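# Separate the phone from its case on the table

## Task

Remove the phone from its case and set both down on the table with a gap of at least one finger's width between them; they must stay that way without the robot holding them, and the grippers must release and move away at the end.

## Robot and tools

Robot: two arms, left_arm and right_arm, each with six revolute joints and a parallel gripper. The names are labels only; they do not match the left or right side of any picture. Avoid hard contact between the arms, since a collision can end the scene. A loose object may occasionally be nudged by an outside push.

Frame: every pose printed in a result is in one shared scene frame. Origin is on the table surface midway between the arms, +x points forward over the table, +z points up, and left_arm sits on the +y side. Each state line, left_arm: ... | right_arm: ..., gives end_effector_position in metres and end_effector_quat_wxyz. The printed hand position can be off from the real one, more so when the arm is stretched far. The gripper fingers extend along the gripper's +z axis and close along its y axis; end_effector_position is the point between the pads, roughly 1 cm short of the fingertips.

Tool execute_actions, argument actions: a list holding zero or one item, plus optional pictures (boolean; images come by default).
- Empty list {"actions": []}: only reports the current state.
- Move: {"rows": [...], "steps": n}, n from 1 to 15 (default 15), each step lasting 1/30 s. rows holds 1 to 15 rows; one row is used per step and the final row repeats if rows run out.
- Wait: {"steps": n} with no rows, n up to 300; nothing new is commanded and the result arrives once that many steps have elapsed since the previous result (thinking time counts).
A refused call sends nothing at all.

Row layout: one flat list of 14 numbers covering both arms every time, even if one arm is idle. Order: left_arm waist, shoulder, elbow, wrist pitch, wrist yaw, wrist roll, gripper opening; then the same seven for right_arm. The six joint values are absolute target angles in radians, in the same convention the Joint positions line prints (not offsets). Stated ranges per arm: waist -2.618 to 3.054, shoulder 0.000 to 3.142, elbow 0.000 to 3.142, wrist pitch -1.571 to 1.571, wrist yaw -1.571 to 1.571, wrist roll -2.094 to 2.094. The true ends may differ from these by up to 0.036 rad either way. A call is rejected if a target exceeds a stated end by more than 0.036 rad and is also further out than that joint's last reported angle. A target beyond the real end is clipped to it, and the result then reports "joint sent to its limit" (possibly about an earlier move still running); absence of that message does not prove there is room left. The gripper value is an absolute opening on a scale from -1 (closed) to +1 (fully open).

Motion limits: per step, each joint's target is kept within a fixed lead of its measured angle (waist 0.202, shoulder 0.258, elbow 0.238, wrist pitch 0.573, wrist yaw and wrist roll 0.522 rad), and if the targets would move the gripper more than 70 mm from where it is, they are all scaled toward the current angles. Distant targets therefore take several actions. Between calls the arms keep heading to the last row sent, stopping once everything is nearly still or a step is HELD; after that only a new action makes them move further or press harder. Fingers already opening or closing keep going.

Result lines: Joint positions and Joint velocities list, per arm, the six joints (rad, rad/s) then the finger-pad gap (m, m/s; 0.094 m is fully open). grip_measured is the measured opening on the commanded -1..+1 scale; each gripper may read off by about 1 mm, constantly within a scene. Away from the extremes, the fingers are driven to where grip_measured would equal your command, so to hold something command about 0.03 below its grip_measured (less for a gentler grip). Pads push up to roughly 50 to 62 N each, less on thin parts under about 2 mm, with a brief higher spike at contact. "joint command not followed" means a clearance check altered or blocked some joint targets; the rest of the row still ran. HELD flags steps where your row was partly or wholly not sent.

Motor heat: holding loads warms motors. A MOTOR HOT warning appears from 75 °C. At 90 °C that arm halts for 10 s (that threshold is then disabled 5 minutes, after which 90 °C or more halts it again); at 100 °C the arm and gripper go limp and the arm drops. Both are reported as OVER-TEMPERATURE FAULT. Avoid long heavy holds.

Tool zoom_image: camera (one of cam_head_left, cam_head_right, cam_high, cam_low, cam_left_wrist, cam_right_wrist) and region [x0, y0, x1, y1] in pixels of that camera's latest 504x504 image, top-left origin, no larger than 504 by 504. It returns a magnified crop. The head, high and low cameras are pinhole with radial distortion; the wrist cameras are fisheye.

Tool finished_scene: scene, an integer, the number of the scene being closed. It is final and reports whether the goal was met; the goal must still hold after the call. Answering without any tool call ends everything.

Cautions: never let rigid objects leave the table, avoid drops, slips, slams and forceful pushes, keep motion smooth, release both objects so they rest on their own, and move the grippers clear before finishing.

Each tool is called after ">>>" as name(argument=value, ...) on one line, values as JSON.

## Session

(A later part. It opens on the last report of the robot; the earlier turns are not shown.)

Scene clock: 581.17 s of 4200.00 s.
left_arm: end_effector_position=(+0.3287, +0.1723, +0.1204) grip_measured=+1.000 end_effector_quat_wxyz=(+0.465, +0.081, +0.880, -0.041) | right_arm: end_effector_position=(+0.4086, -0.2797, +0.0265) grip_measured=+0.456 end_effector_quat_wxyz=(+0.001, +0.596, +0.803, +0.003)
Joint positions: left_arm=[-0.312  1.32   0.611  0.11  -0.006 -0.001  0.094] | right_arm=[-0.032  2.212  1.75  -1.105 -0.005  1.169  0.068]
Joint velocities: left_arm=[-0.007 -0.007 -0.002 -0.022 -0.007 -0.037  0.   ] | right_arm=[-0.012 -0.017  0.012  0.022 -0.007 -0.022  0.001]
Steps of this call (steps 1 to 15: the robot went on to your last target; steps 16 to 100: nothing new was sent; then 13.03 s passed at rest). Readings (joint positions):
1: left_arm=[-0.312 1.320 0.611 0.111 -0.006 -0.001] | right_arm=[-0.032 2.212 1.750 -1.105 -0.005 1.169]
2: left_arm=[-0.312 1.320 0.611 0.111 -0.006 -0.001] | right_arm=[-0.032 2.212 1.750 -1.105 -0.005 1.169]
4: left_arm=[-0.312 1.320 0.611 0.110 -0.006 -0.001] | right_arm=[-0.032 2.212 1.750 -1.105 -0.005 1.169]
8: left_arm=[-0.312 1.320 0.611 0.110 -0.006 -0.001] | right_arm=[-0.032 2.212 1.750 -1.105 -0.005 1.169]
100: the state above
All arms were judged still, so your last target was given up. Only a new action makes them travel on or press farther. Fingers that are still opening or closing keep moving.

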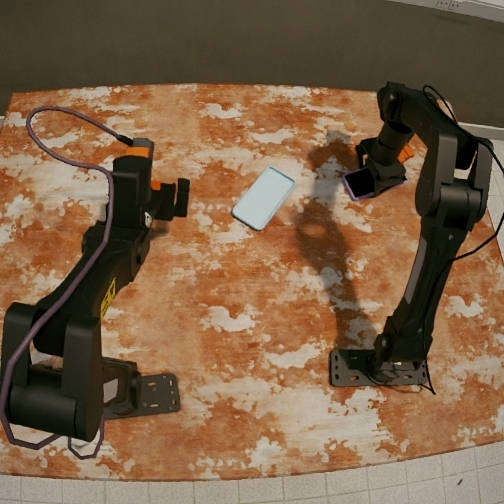

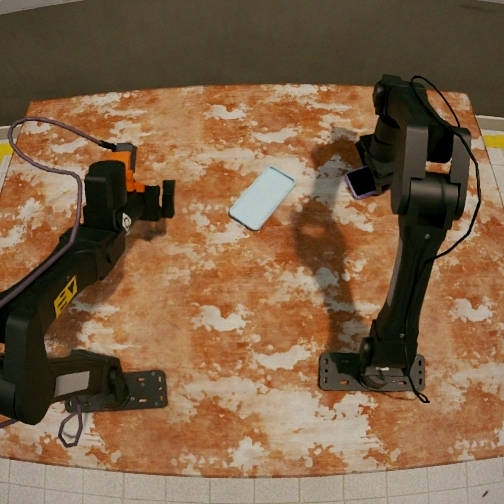

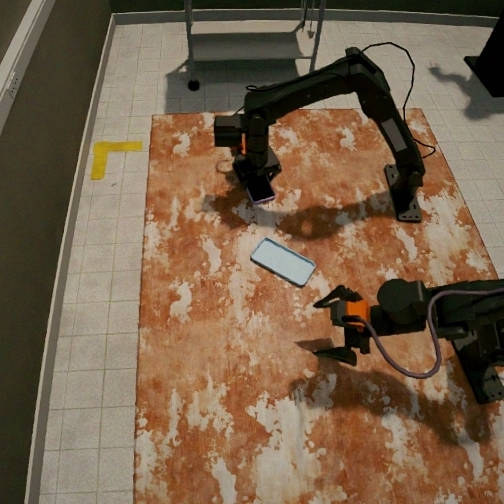

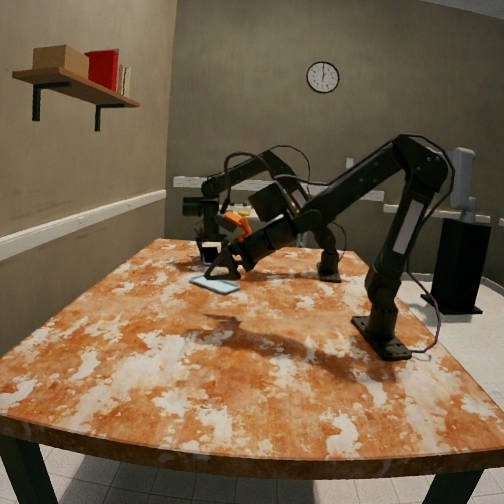

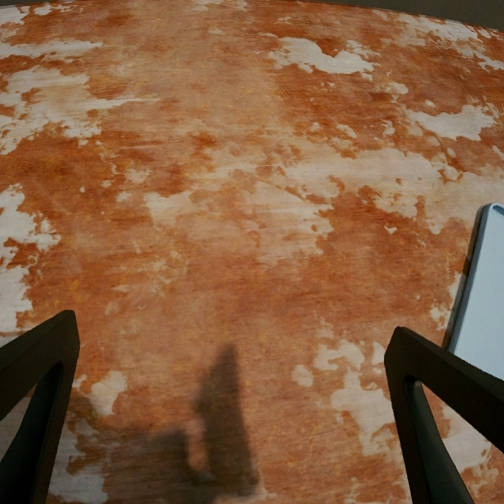

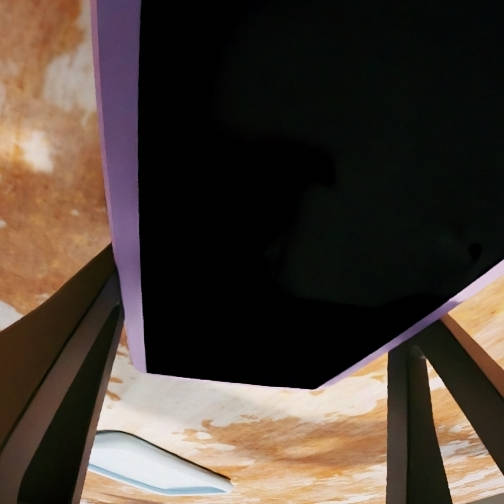

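>>> execute_actions(actions=[{"rows": [[-0.32,1.30,0.590,0.10,0,0,1.0,-0.025,2.180,1.736,-1.097,0,1.175,0.44],[-0.32,1.30,0.590,0.10,0,0,1.0,-0.025,2.180,1.734,-1.095,0,1.175,0.44],[-0.32,1.30,0.590,0.10,0,0,1.0,-0.025,2.180,1.732,-1.094,0,1.175,0.44],[-0.32,1.30,0.590,0.10,0,0,1.0,-0.025,2.180,1.730,-1.092,0,1.175,0.44],[-0.32,1.30,0.590,0.10,0,0,1.0,-0.025,2.180,1.728,-1.091,0,1.175,0.44],[-0.32,1.30,0.590,0.10,0,0,1.0,-0.025,2.180,1.726,-1.089,0,1.175,0.44],[-0.32,1.30,0.590,0.10,0,0,1.0,-0.025,2.180,1.724,-1.088,0,1.175,0.44],[-0.32,1.30,0.590,0.10,0,0,1.0,-0.025,2.180,1.722,-1.086,0,1.175,0.44],[-0.32,1.30,0.590,0.10,0,0,1.0,-0.025,2.180,1.720,-1.085,0,1.175,0.44],[-0.32,1.30,0.590,0.10,0,0,1.0,-0.025,2.180,1.718,-1.083,0,1.175,0.44],[-0.32,1.30,0.590,0.10,0,0,1.0,-0.025,2.180,1.716,-1.082,0,1.175,0.44],[-0.32,1.30,0.590,0.10,0,0,1.0,-0.025,2.180,1.714,-1.080,0,1.175,0.44]], "steps": 15}], pictures=false)

>>> execute_actions(actions=[{"steps": 15}])

Scene clock: 605.30 s of 4200.00 s.
left_arm: end_effector_position=(+0.3287, +0.1723, +0.1204) grip_measured=+1.000 end_effector_quat_wxyz=(+0.465, +0.081, +0.880, -0.041) | right_arm: end_effector_position=(+0.4056, -0.2791, +0.0212) grip_measured=+0.456 end_effector_quat_wxyz=(-0.003, +0.596, +0.803, +0.002)
Joint positions: left_arm=[-0.312  1.32   0.611  0.11  -0.006 -0.001  0.094] | right_arm=[-0.032  2.212  1.729 -1.091 -0.006  1.169  0.068]
Joint velocities: left_arm=[-0.012 -0.002  0.002  0.007 -0.066  0.007  0.   ] | right_arm=[ 0.007  0.002 -0.007 -0.051 -0.022  0.007  0.   ]
Steps of this call (steps 1 to 90: nothing new was sent; then 20.63 s passed at rest; steps 91 to 105: all 15 steps of this action). Readings (joint positions):
91: left_arm=[-0.312 1.320 0.611 0.110 -0.006 -0.001] | right_arm=[-0.032 2.212 1.750 -1.105 -0.005 1.169]
92: left_arm=[-0.312 1.320 0.611 0.110 -0.006 -0.001] | right_arm=[-0.032 2.212 1.750 -1.105 -0.005 1.169]
94: left_arm=[-0.312 1.320 0.611 0.110 -0.006 -0.001] | right_arm=[-0.032 2.212 1.750 -1.103 -0.005 1.169]
98: left_arm=[-0.312 1.320 0.611 0.110 -0.006 -0.001] | right_arm=[-0.032 2.212 1.748 -1.097 -0.005 1.169]
105: the state above

Scene clock: 605.80 s of 4200.00 s.
left_arm: end_effector_position=(+0.3287, +0.1723, +0.1204) grip_measured=+1.000 end_effector_quat_wxyz=(+0.465, +0.081, +0.880, -0.041) | right_arm: end_effector_position=(+0.4056, -0.2791, +0.0212) grip_measured=+0.456 end_effector_quat_wxyz=(-0.003, +0.596, +0.803, +0.002)
Joint positions: left_arm=[-0.312  1.32   0.611  0.11  -0.006 -0.001  0.094] | right_arm=[-0.032  2.212  1.729 -1.091 -0.006  1.169  0.068]
Joint velocities: left_arm=[-0.007 -0.046  0.007 -0.022  0.007  0.066  0.   ] | right_arm=[-0.022 -0.002 -0.002 -0.095 -0.022  0.037  0.   ]
Steps of this call (steps 1 to 15: the robot went on to your last target). Readings (joint positions):
1: left_arm=[-0.312 1.320 0.611 0.110 -0.006 -0.001] | right_arm=[-0.032 2.212 1.729 -1.091 -0.006 1.169]
2: left_arm=[-0.312 1.320 0.611 0.110 -0.006 -0.001] | right_arm=[-0.032 2.212 1.729 -1.091 -0.006 1.169]
4: left_arm=[-0.312 1.320 0.611 0.110 -0.006 -0.001] | right_arm=[-0.032 2.212 1.729 -1.091 -0.006 1.169]
8: left_arm=[-0.312 1.320 0.611 0.110 -0.006 -0.001] | right_arm=[-0.032 2.212 1.729 -1.091 -0.006 1.169]
15: the state above
All arms were judged still, so your last target was given up. Only a new action makes them travel on or press farther. Fingers that are still opening or closing keep moving.

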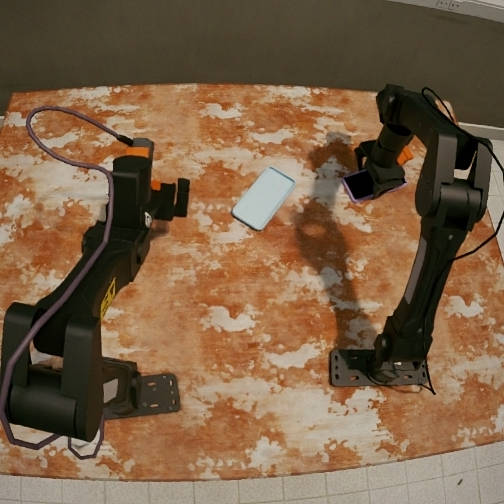

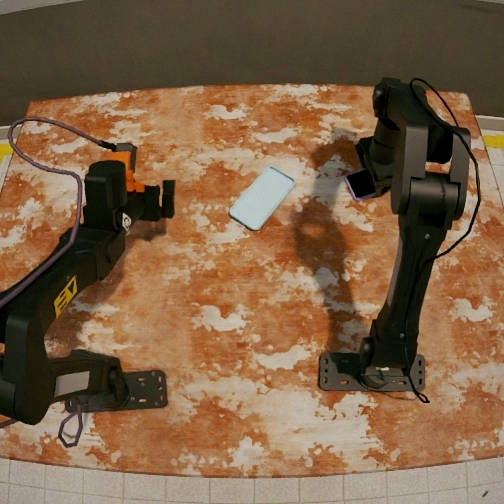

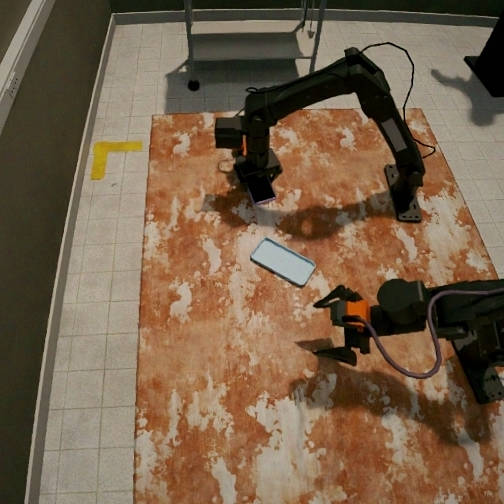

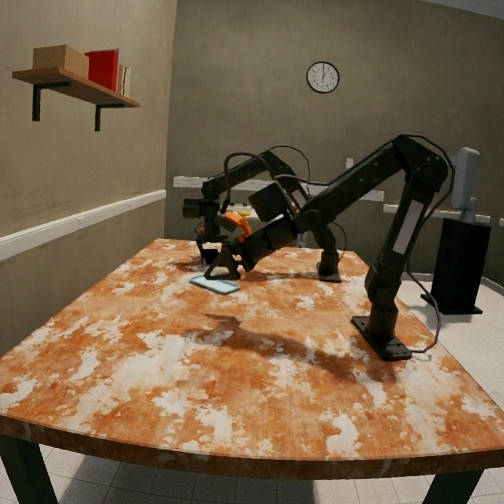

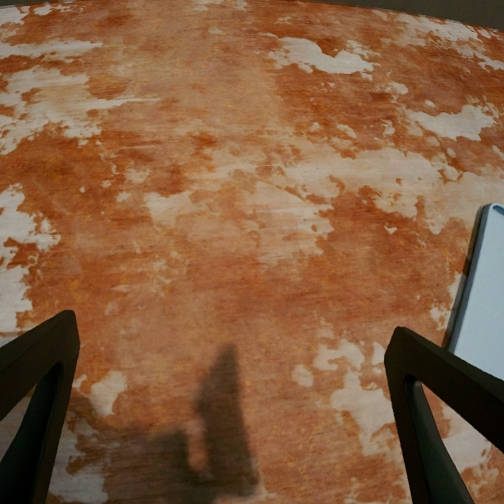

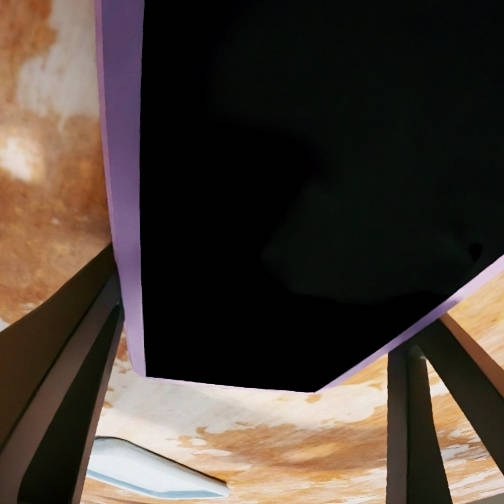

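>>> execute_actions(actions=[{"rows": [[-0.32,1.30,0.590,0.10,0,0,1.0,-0.025,2.180,1.712,-1.079,0,1.175,0.445],[-0.32,1.30,0.590,0.10,0,0,1.0,-0.025,2.180,1.710,-1.077,0,1.175,0.445],[-0.32,1.30,0.590,0.10,0,0,1.0,-0.025,2.180,1.708,-1.076,0,1.175,0.445],[-0.32,1.30,0.590,0.10,0,0,1.0,-0.025,2.180,1.706,-1.074,0,1.175,0.445],[-0.32,1.30,0.590,0.10,0,0,1.0,-0.025,2.180,1.704,-1.073,0,1.175,0.445],[-0.32,1.30,0.590,0.10,0,0,1.0,-0.025,2.180,1.702,-1.071,0,1.175,0.445],[-0.32,1.30,0.590,0.10,0,0,1.0,-0.025,2.180,1.700,-1.070,0,1.175,0.445],[-0.32,1.30,0.590,0.10,0,0,1.0,-0.025,2.180,1.698,-1.068,0,1.175,0.445],[-0.32,1.30,0.590,0.10,0,0,1.0,-0.025,2.180,1.696,-1.067,0,1.175,0.445],[-0.32,1.30,0.590,0.10,0,0,1.0,-0.025,2.180,1.694,-1.065,0,1.175,0.445],[-0.32,1.30,0.590,0.10,0,0,1.0,-0.025,2.180,1.692,-1.064,0,1.175,0.445],[-0.32,1.30,0.590,0.10,0,0,1.0,-0.025,2.180,1.690,-1.062,0,1.175,0.445]], "steps": 15}], pictures=false)

>>> execute_actions(actions=[{"steps": 15}])

Scene clock: 619.93 s of 4200.00 s.
left_arm: end_effector_position=(+0.3287, +0.1723, +0.1204) grip_measured=+1.000 end_effector_quat_wxyz=(+0.465, +0.081, +0.880, -0.041) | right_arm: end_effector_position=(+0.4054, -0.2790, +0.0200) grip_measured=+0.457 end_effector_quat_wxyz=(+0.000, +0.596, +0.803, +0.004)
Joint positions: left_arm=[-0.312  1.32   0.611  0.11  -0.006 -0.001  0.094] | right_arm=[-0.032  2.205  1.713 -1.075 -0.006  1.17   0.068]
Joint velocities: left_arm=[-0.012  0.002 -0.022 -0.007 -0.007  0.037  0.   ] | right_arm=[ 0.002 -0.022 -0.027  0.007  0.007 -0.022 -0.   ]
Steps of this call (steps 1 to 90: nothing new was sent; then 10.63 s passed at rest; steps 91 to 105: all 15 steps of this action). Readings (joint positions):
91: left_arm=[-0.312 1.320 0.611 0.110 -0.006 -0.001] | right_arm=[-0.032 2.212 1.729 -1.091 -0.006 1.169]
92: left_arm=[-0.312 1.320 0.611 0.110 -0.006 -0.001] | right_arm=[-0.032 2.212 1.729 -1.091 -0.006 1.169]
94: left_arm=[-0.312 1.320 0.611 0.110 -0.006 -0.001] | right_arm=[-0.032 2.212 1.729 -1.091 -0.006 1.169]
98: left_arm=[-0.312 1.320 0.611 0.110 -0.006 -0.001] | right_arm=[-0.032 2.211 1.726 -1.089 -0.006 1.169]
105: the state above

Scene clock: 620.43 s of 4200.00 s.
left_arm: end_effector_position=(+0.3287, +0.1723, +0.1204) grip_measured=+1.000 end_effector_quat_wxyz=(+0.465, +0.081, +0.880, -0.041) | right_arm: end_effector_position=(+0.4053, -0.2790, +0.0199) grip_measured=+0.457 end_effector_quat_wxyz=(+0.000, +0.596, +0.803, +0.004)
Joint positions: left_arm=[-0.312  1.32   0.611  0.11  -0.006 -0.001  0.094] | right_arm=[-0.032  2.205  1.713 -1.075 -0.006  1.17   0.068]
Joint velocities: left_arm=[-0.007  0.017 -0.012 -0.037 -0.007 -0.007  0.   ] | right_arm=[-0.007 -0.007 -0.007 -0.022 -0.022  0.007  0.001]
Steps of this call (steps 1 to 15: the robot went on to your last target). Readings (joint positions):
1: left_arm=[-0.312 1.320 0.611 0.110 -0.006 -0.001] | right_arm=[-0.032 2.205 1.713 -1.075 -0.006 1.170]
2: left_arm=[-0.312 1.320 0.611 0.110 -0.006 -0.001] | right_arm=[-0.032 2.205 1.713 -1.075 -0.006 1.170]
4: left_arm=[-0.312 1.320 0.611 0.110 -0.006 -0.001] | right_arm=[-0.032 2.205 1.713 -1.075 -0.006 1.170]
8: left_arm=[-0.312 1.320 0.611 0.110 -0.006 -0.001] | right_arm=[-0.032 2.205 1.713 -1.075 -0.006 1.170]
15: the state above
All arms were judged still, so your last target was given up. Only a new action makes them travel on or press farther. Fingers that are still opening or closing keep moving.

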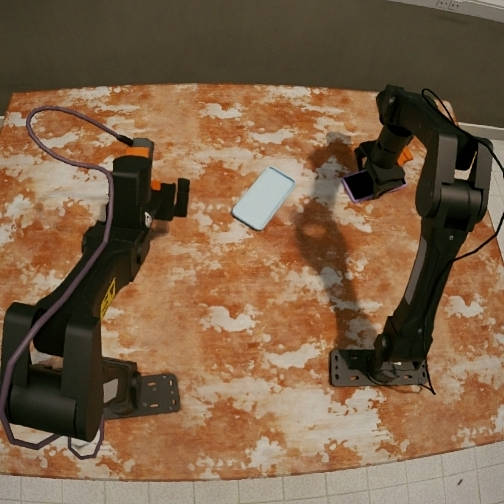

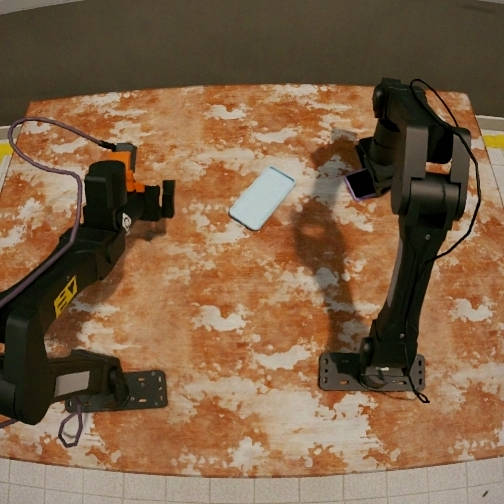

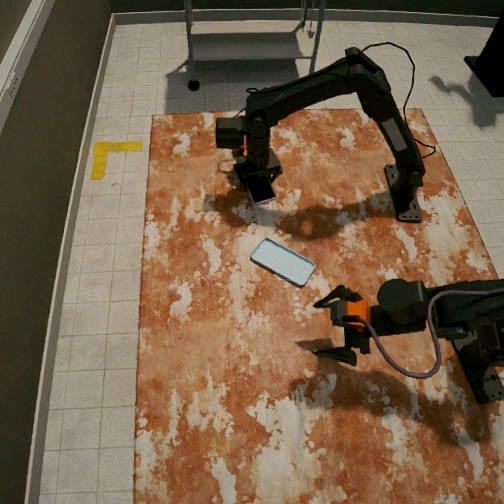

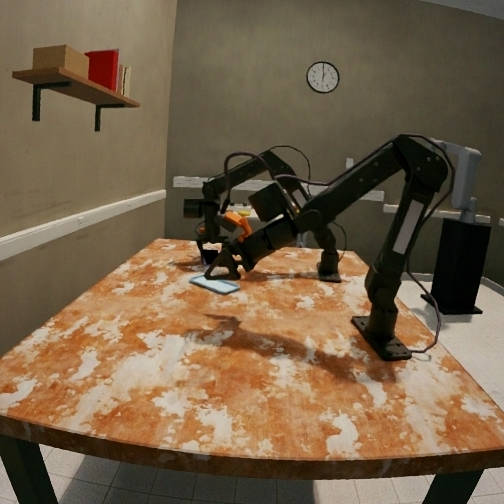

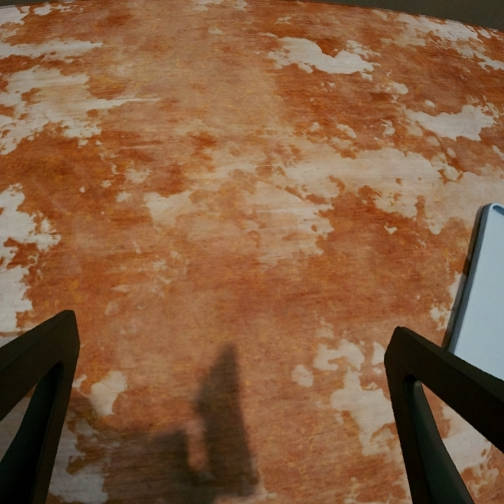

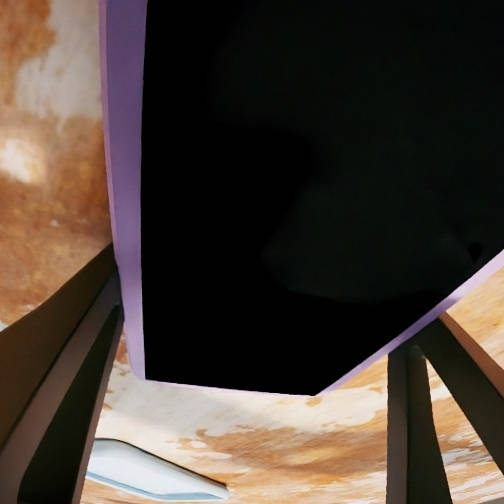

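>>> execute_actions(actions=[{"rows": [[-0.32,1.30,0.590,0.10,0,0,1.0,-0.025,2.180,1.700,-1.066,0,1.175,0.448],[-0.32,1.30,0.590,0.10,0,0,1.0,-0.025,2.180,1.700,-1.066,0,1.175,0.451],[-0.32,1.30,0.590,0.10,0,0,1.0,-0.025,2.180,1.700,-1.066,0,1.175,0.454],[-0.32,1.30,0.590,0.10,0,0,1.0,-0.025,2.180,1.700,-1.066,0,1.175,0.457],[-0.32,1.30,0.590,0.10,0,0,1.0,-0.025,2.180,1.700,-1.066,0,1.175,0.460],[-0.32,1.30,0.590,0.10,0,0,1.0,-0.025,2.180,1.700,-1.066,0,1.175,0.465],[-0.32,1.30,0.590,0.10,0,0,1.0,-0.025,2.180,1.700,-1.066,0,1.175,0.470],[-0.32,1.30,0.590,0.10,0,0,1.0,-0.025,2.180,1.700,-1.066,0,1.175,0.478],[-0.32,1.30,0.590,0.10,0,0,1.0,-0.025,2.180,1.700,-1.066,0,1.175,0.487],[-0.32,1.30,0.590,0.10,0,0,1.0,-0.025,2.180,1.700,-1.066,0,1.175,0.50],[-0.32,1.30,0.590,0.10,0,0,1.0,-0.025,2.180,1.700,-1.066,0,1.175,0.52],[-0.32,1.30,0.590,0.10,0,0,1.0,-0.025,2.180,1.700,-1.066,0,1.175,0.55],[-0.32,1.30,0.590,0.10,0,0,1.0,-0.025,2.180,1.700,-1.066,0,1.175,0.60],[-0.32,1.30,0.590,0.10,0,0,1.0,-0.025,2.180,1.700,-1.066,0,1.175,0.70],[-0.32,1.30,0.590,0.10,0,0,1.0,-0.025,2.180,1.700,-1.066,0,1.175,0.85]], "steps": 15}], pictures=false)

>>> execute_actions(actions=[{"rows": [[-0.32,1.30,0.590,0.10,0,0,1.0,-0.025,2.180,1.700,-1.066,0,1.175,1.0]], "steps": 15}])

Scene clock: 640.20 s of 4200.00 s.
left_arm: end_effector_position=(+0.3287, +0.1723, +0.1204) grip_measured=+1.000 end_effector_quat_wxyz=(+0.465, +0.081, +0.880, -0.041) | right_arm: end_effector_position=(+0.4055, -0.2791, +0.0202) grip_measured=+0.783 end_effector_quat_wxyz=(+0.001, +0.596, +0.803, +0.004)
Joint positions: left_arm=[-0.312  1.32   0.611  0.11  -0.006 -0.001  0.094] | right_arm=[-0.032  2.204  1.713 -1.074 -0.006  1.17   0.084]
Joint velocities: left_arm=[ 0.002  0.022  0.012  0.051  0.007 -0.007  0.   ] | right_arm=[-0.022 -0.012  0.012  0.007 -0.066 -0.037  0.132]
Steps of this call (steps 1 to 90: nothing new was sent; then 16.27 s passed at rest; steps 91 to 105: all 15 steps of this action). Readings (joint positions):
91: left_arm=[-0.312 1.320 0.611 0.110 -0.006 -0.001] | right_arm=[-0.032 2.205 1.713 -1.075 -0.006 1.170]
92: left_arm=[-0.312 1.320 0.611 0.110 -0.006 -0.001] | right_arm=[-0.032 2.205 1.713 -1.075 -0.006 1.170]
94: left_arm=[-0.312 1.320 0.611 0.110 -0.006 -0.001] | right_arm=[-0.032 2.205 1.713 -1.075 -0.006 1.170]
98: left_arm=[-0.312 1.320 0.611 0.110 -0.006 -0.001] | right_arm=[-0.032 2.205 1.713 -1.075 -0.006 1.170]
105: the state above

Scene clock: 640.70 s of 4200.00 s.
left_arm: end_effector_position=(+0.3287, +0.1723, +0.1204) grip_measured=+1.000 end_effector_quat_wxyz=(+0.465, +0.081, +0.880, -0.041) | right_arm: end_effector_position=(+0.4056, -0.2791, +0.0205) grip_measured=+1.000 end_effector_quat_wxyz=(+0.001, +0.596, +0.803, +0.004)
Joint positions: left_arm=[-0.312  1.32   0.611  0.11  -0.006 -0.001  0.094] | right_arm=[-0.032  2.204  1.713 -1.074 -0.006  1.17   0.094]
Joint velocities: left_arm=[ 0.002 -0.012 -0.002  0.007  0.037  0.007  0.   ] | right_arm=[ 0.012  0.007  0.012 -0.037  0.022 -0.125  0.   ]
Steps of this call (steps 1 to 15: all 15 steps of this action). Readings (joint positions):
1: left_arm=[-0.312 1.320 0.611 0.110 -0.006 -0.001] | right_arm=[-0.032 2.204 1.713 -1.074 -0.006 1.170]
2: left_arm=[-0.312 1.320 0.611 0.110 -0.006 -0.001] | right_arm=[-0.032 2.204 1.713 -1.074 -0.006 1.170]
4: left_arm=[-0.312 1.320 0.611 0.110 -0.006 -0.001] | right_arm=[-0.032 2.204 1.713 -1.074 -0.006 1.170]
8: left_arm=[-0.312 1.320 0.611 0.110 -0.006 -0.001] | right_arm=[-0.032 2.204 1.713 -1.074 -0.006 1.170]
15: the state above

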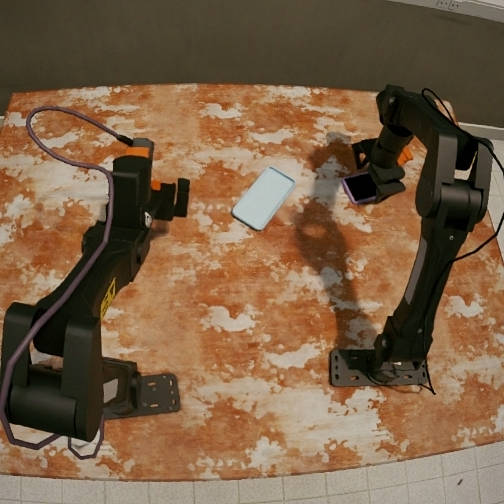

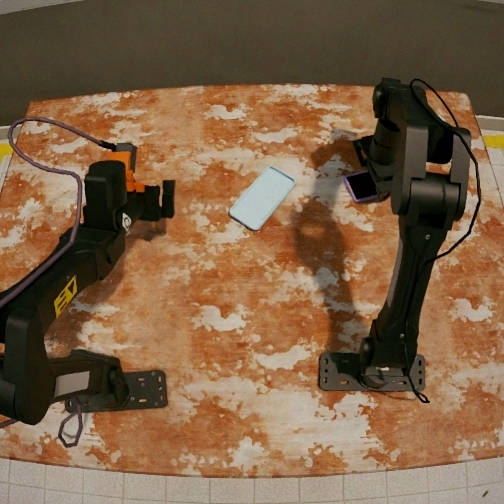

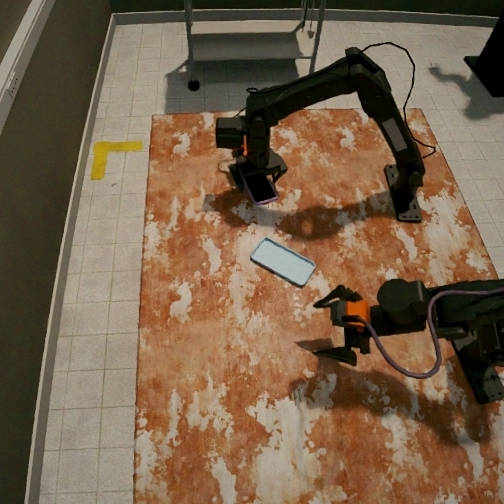

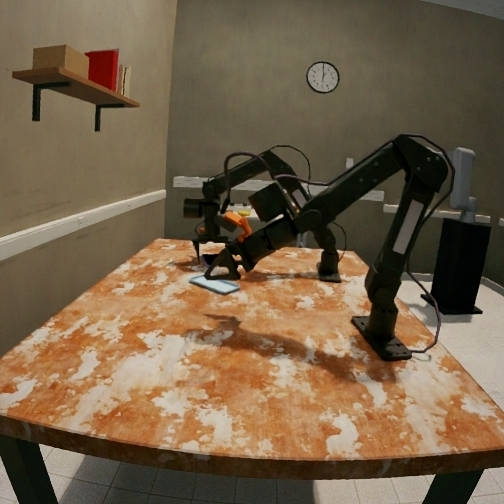

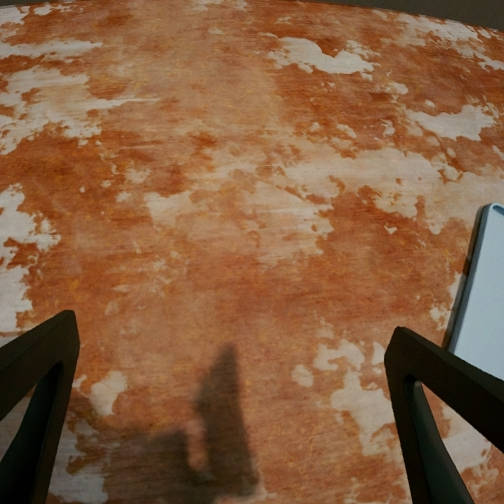

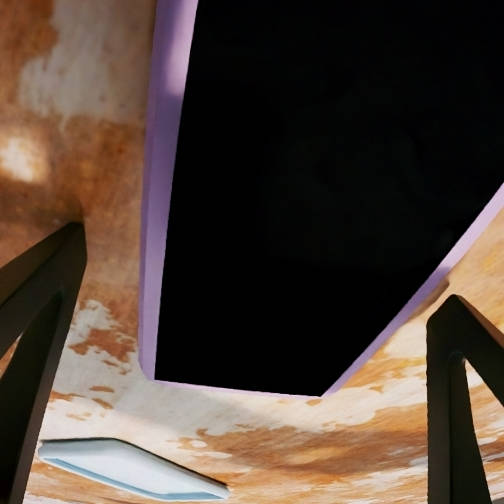

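Phone released and lying flat. Lift straight up.

>>> execute_actions(actions=[{"rows": [[-0.32,1.30,0.590,0.10,0,0,1.0,-0.025,2.177,1.725,-1.080,0,1.175,1.0],[-0.32,1.30,0.590,0.10,0,0,1.0,-0.025,2.173,1.745,-1.098,0,1.175,1.0],[-0.32,1.30,0.590,0.10,0,0,1.0,-0.025,2.168,1.762,-1.118,0,1.175,1.0],[-0.32,1.30,0.590,0.10,0,0,1.0,-0.025,2.163,1.779,-1.138,0,1.175,1.0],[-0.32,1.30,0.590,0.10,0,0,1.0,-0.025,2.157,1.796,-1.158,0,1.175,1.0],[-0.32,1.30,0.590,0.10,0,0,1.0,-0.025,2.151,1.813,-1.178,0,1.175,1.0],[-0.32,1.30,0.590,0.10,0,0,1.0,-0.025,2.145,1.830,-1.198,0,1.175,1.0],[-0.32,1.30,0.590,0.10,0,0,1.0,-0.025,2.139,1.848,-1.218,0,1.175,1.0],[-0.32,1.30,0.590,0.10,0,0,1.0,-0.025,2.133,1.865,-1.238,0,1.175,1.0],[-0.32,1.30,0.590,0.10,0,0,1.0,-0.025,2.127,1.883,-1.258,0,1.175,1.0],[-0.32,1.30,0.590,0.10,0,0,1.0,-0.025,2.121,1.900,-1.278,0,1.175,1.0],[-0.32,1.30,0.590,0.10,0,0,1.0,-0.025,2.115,1.918,-1.298,0,1.175,1.0],[-0.32,1.30,0.590,0.10,0,0,1.0,-0.025,2.110,1.935,-1.318,0,1.175,1.0],[-0.32,1.30,0.590,0.10,0,0,1.0,-0.025,2.105,1.953,-1.340,0,1.175,1.0],[-0.32,1.30,0.590,0.10,0,0,1.0,-0.025,2.100,1.970,-1.360,0,1.175,1.0]], "steps": 15}], pictures=false)

>>> execute_actions(actions=[{"rows": [[-0.32,1.30,0.590,0.10,0,0,1.0,-0.025,2.085,1.962,-1.360,0,1.16,1.0],[-0.32,1.30,0.590,0.10,0,0,1.0,-0.025,2.060,1.945,-1.360,0,1.13,1.0],[-0.32,1.30,0.590,0.10,0,0,1.0,-0.025,2.025,1.920,-1.360,0,1.09,1.0],[-0.32,1.30,0.590,0.10,0,0,1.0,-0.025,1.985,1.890,-1.360,0,1.04,1.0],[-0.32,1.30,0.590,0.10,0,0,1.0,-0.025,1.945,1.860,-1.360,0,0.99,1.0],[-0.32,1.30,0.590,0.10,0,0,1.0,-0.025,1.905,1.830,-1.360,0,0.94,1.0],[-0.32,1.30,0.590,0.10,0,0,1.0,-0.025,1.865,1.800,-1.360,0,0.89,1.0],[-0.32,1.30,0.590,0.10,0,0,1.0,-0.025,1.825,1.770,-1.360,0,0.84,1.0],[-0.32,1.30,0.590,0.10,0,0,1.0,-0.025,1.785,1.740,-1.360,0,0.79,1.0],[-0.32,1.30,0.590,0.10,0,0,1.0,-0.025,1.745,1.710,-1.360,0,0.74,1.0],[-0.32,1.30,0.590,0.10,0,0,1.0,-0.025,1.705,1.680,-1.360,0,0.69,1.0],[-0.32,1.30,0.590,0.10,0,0,1.0,-0.025,1.670,1.655,-1.360,0,0.65,1.0],[-0.32,1.30,0.590,0.10,0,0,1.0,-0.025,1.640,1.632,-1.360,0,0.62,1.0],[-0.32,1.30,0.590,0.10,0,0,1.0,-0.025,1.615,1.612,-1.360,0,0.60,1.0],[-0.32,1.30,0.590,0.10,0,0,1.0,-0.025,1.600,1.600,-1.360,0,0.59,1.0]], "steps": 15}], pictures=false)

>>> execute_actions(actions=[{"steps": 25}])

Scene clock: 677.53 s of 4200.00 s.
left_arm: end_effector_position=(+0.3287, +0.1723, +0.1204) grip_measured=+1.000 end_effector_quat_wxyz=(+0.465, +0.081, +0.880, -0.041) | right_arm: end_effector_position=(+0.4160, -0.2802, +0.0965) grip_measured=+1.000 end_effector_quat_wxyz=(+0.031, +0.596, +0.802, +0.022)
Joint positions: left_arm=[-0.312  1.32   0.611  0.11  -0.006 -0.001  0.094] | right_arm=[-0.032  2.137  1.908 -1.267 -0.006  1.17   0.094]
Joint velocities: left_arm=[ 0.002  0.022  0.012 -0.022 -0.037  0.007  0.   ] | right_arm=[-0.002 -0.242  0.53  -0.505 -0.051 -0.007  0.   ]
Steps of this call (steps 1 to 15: the robot went on to your last target; steps 16 to 100: nothing new was sent; then 33.00 s passed at rest; steps 101 to 115: all 15 steps of this action). Readings (joint positions):
101: left_arm=[-0.312 1.320 0.611 0.110 -0.006 -0.001] | right_arm=[-0.032 2.204 1.713 -1.074 -0.006 1.170]
102: left_arm=[-0.312 1.320 0.611 0.110 -0.006 -0.001] | right_arm=[-0.032 2.204 1.713 -1.075 -0.006 1.170]
104: left_arm=[-0.312 1.320 0.611 0.110 -0.006 -0.001] | right_arm=[-0.032 2.203 1.721 -1.090 -0.006 1.170]
108: left_arm=[-0.312 1.320 0.611 0.110 -0.006 -0.001] | right_arm=[-0.032 2.195 1.775 -1.147 -0.006 1.170]
115: the state above

Scene clock: 678.03 s of 4200.00 s.
left_arm: end_effector_position=(+0.3287, +0.1723, +0.1204) grip_measured=+1.000 end_effector_quat_wxyz=(+0.465, +0.081, +0.880, -0.041) | right_arm: end_effector_position=(+0.3243, -0.2703, +0.2028) grip_measured=+1.000 end_effector_quat_wxyz=(+0.109, +0.402, +0.908, +0.038)
Joint positions: left_arm=[-0.312  1.32   0.611  0.11  -0.006 -0.001  0.094] | right_arm=[-0.032  1.642  1.653 -1.35  -0.006  0.726  0.094]
Joint velocities: left_arm=[-0.007 -0.007 -0.007  0.051 -0.037 -0.007  0.   ] | right_arm=[ 0.002 -0.842 -0.501 -0.168 -0.007 -0.886  0.   ]
Steps of this call (steps 1 to 15: all 15 steps of this action). Readings (joint positions):
1: left_arm=[-0.312 1.320 0.611 0.110 -0.006 -0.001] | right_arm=[-0.032 2.127 1.921 -1.281 -0.006 1.169]
2: left_arm=[-0.312 1.320 0.611 0.110 -0.006 -0.001] | right_arm=[-0.032 2.112 1.924 -1.289 -0.006 1.163]
4: left_arm=[-0.312 1.320 0.611 0.110 -0.006 -0.001] | right_arm=[-0.032 2.075 1.919 -1.308 -0.006 1.132]
8: left_arm=[-0.312 1.320 0.611 0.110 -0.006 -0.001] | right_arm=[-0.032 1.930 1.830 -1.322 -0.006 1.005]
15: the state above

Scene clock: 678.87 s of 4200.00 s.
left_arm: end_effector_position=(+0.3287, +0.1723, +0.1204) grip_measured=+1.000 end_effector_quat_wxyz=(+0.465, +0.081, +0.880, -0.041) | right_arm: end_effector_position=(+0.3106, -0.2688, +0.2045) grip_measured=+1.000 end_effector_quat_wxyz=(+0.108, +0.343, +0.933, +0.030)
Joint positions: left_arm=[-0.312  1.32   0.611  0.11  -0.006 -0.001  0.094] | right_arm=[-0.032  1.598  1.616 -1.364 -0.006  0.597  0.094]
Joint velocities: left_arm=[ 0.002 -0.002 -0.002 -0.051 -0.095 -0.051  0.   ] | right_arm=[ 0.007  0.002 -0.002 -0.037 -0.037 -0.007  0.   ]
Steps of this call (steps 1 to 25: the robot went on to your last target). Readings (joint positions):
1: left_arm=[-0.312 1.320 0.611 0.110 -0.006 -0.001] | right_arm=[-0.032 1.619 1.640 -1.357 -0.006 0.700]
2: left_arm=[-0.312 1.320 0.611 0.110 -0.006 -0.001] | right_arm=[-0.032 1.605 1.634 -1.363 -0.006 0.679]
4: left_arm=[-0.312 1.320 0.611 0.110 -0.006 -0.001] | right_arm=[-0.032 1.598 1.630 -1.366 -0.006 0.650]
8: left_arm=[-0.312 1.320 0.611 0.110 -0.006 -0.001] | right_arm=[-0.032 1.598 1.617 -1.364 -0.006 0.618]
25: the state above

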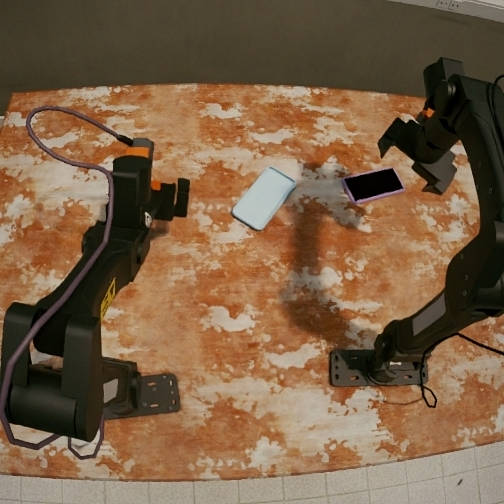

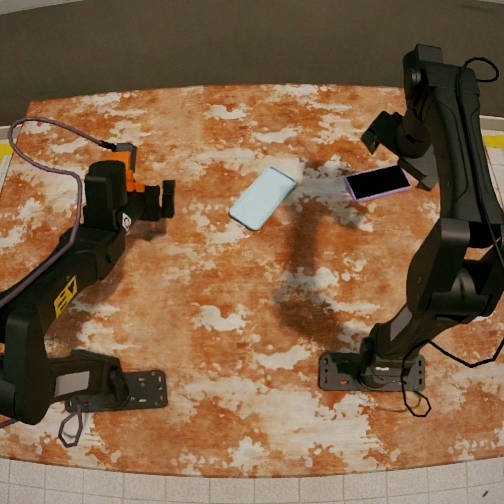

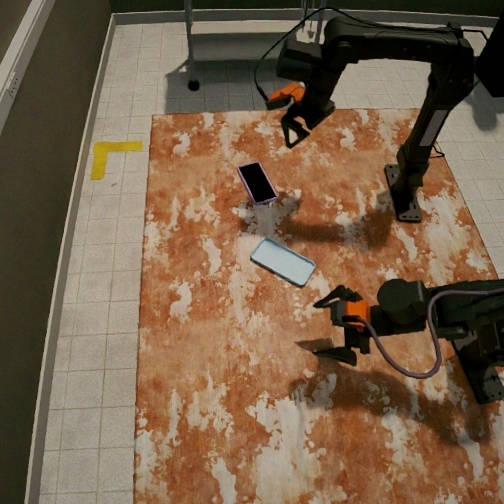

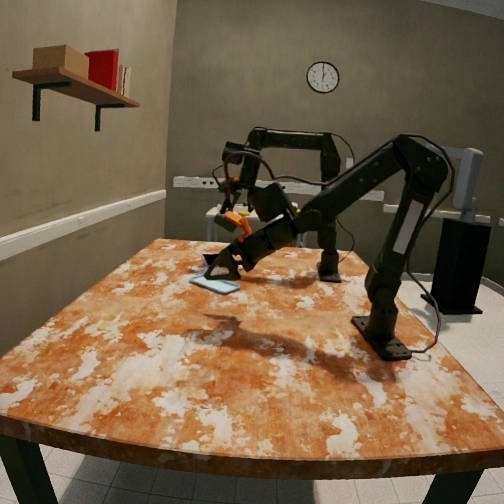

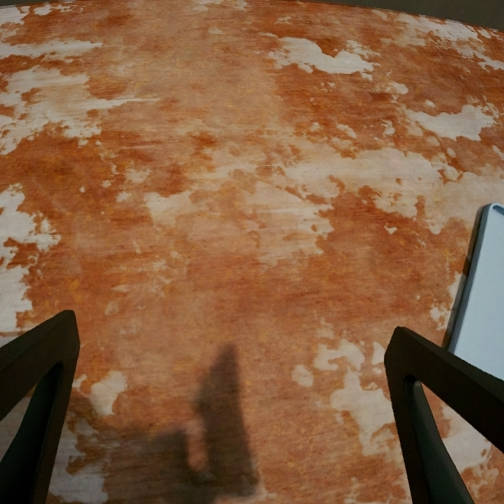

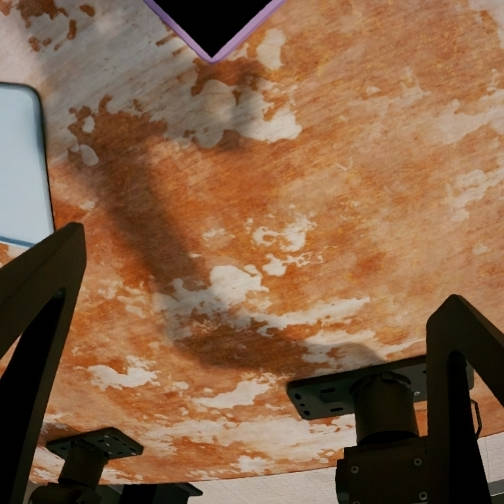

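The phone and case are both lying flat, well apart, and both arms are clear.

>>> finished_scene(scene=2)

The scene is finished: the task was done.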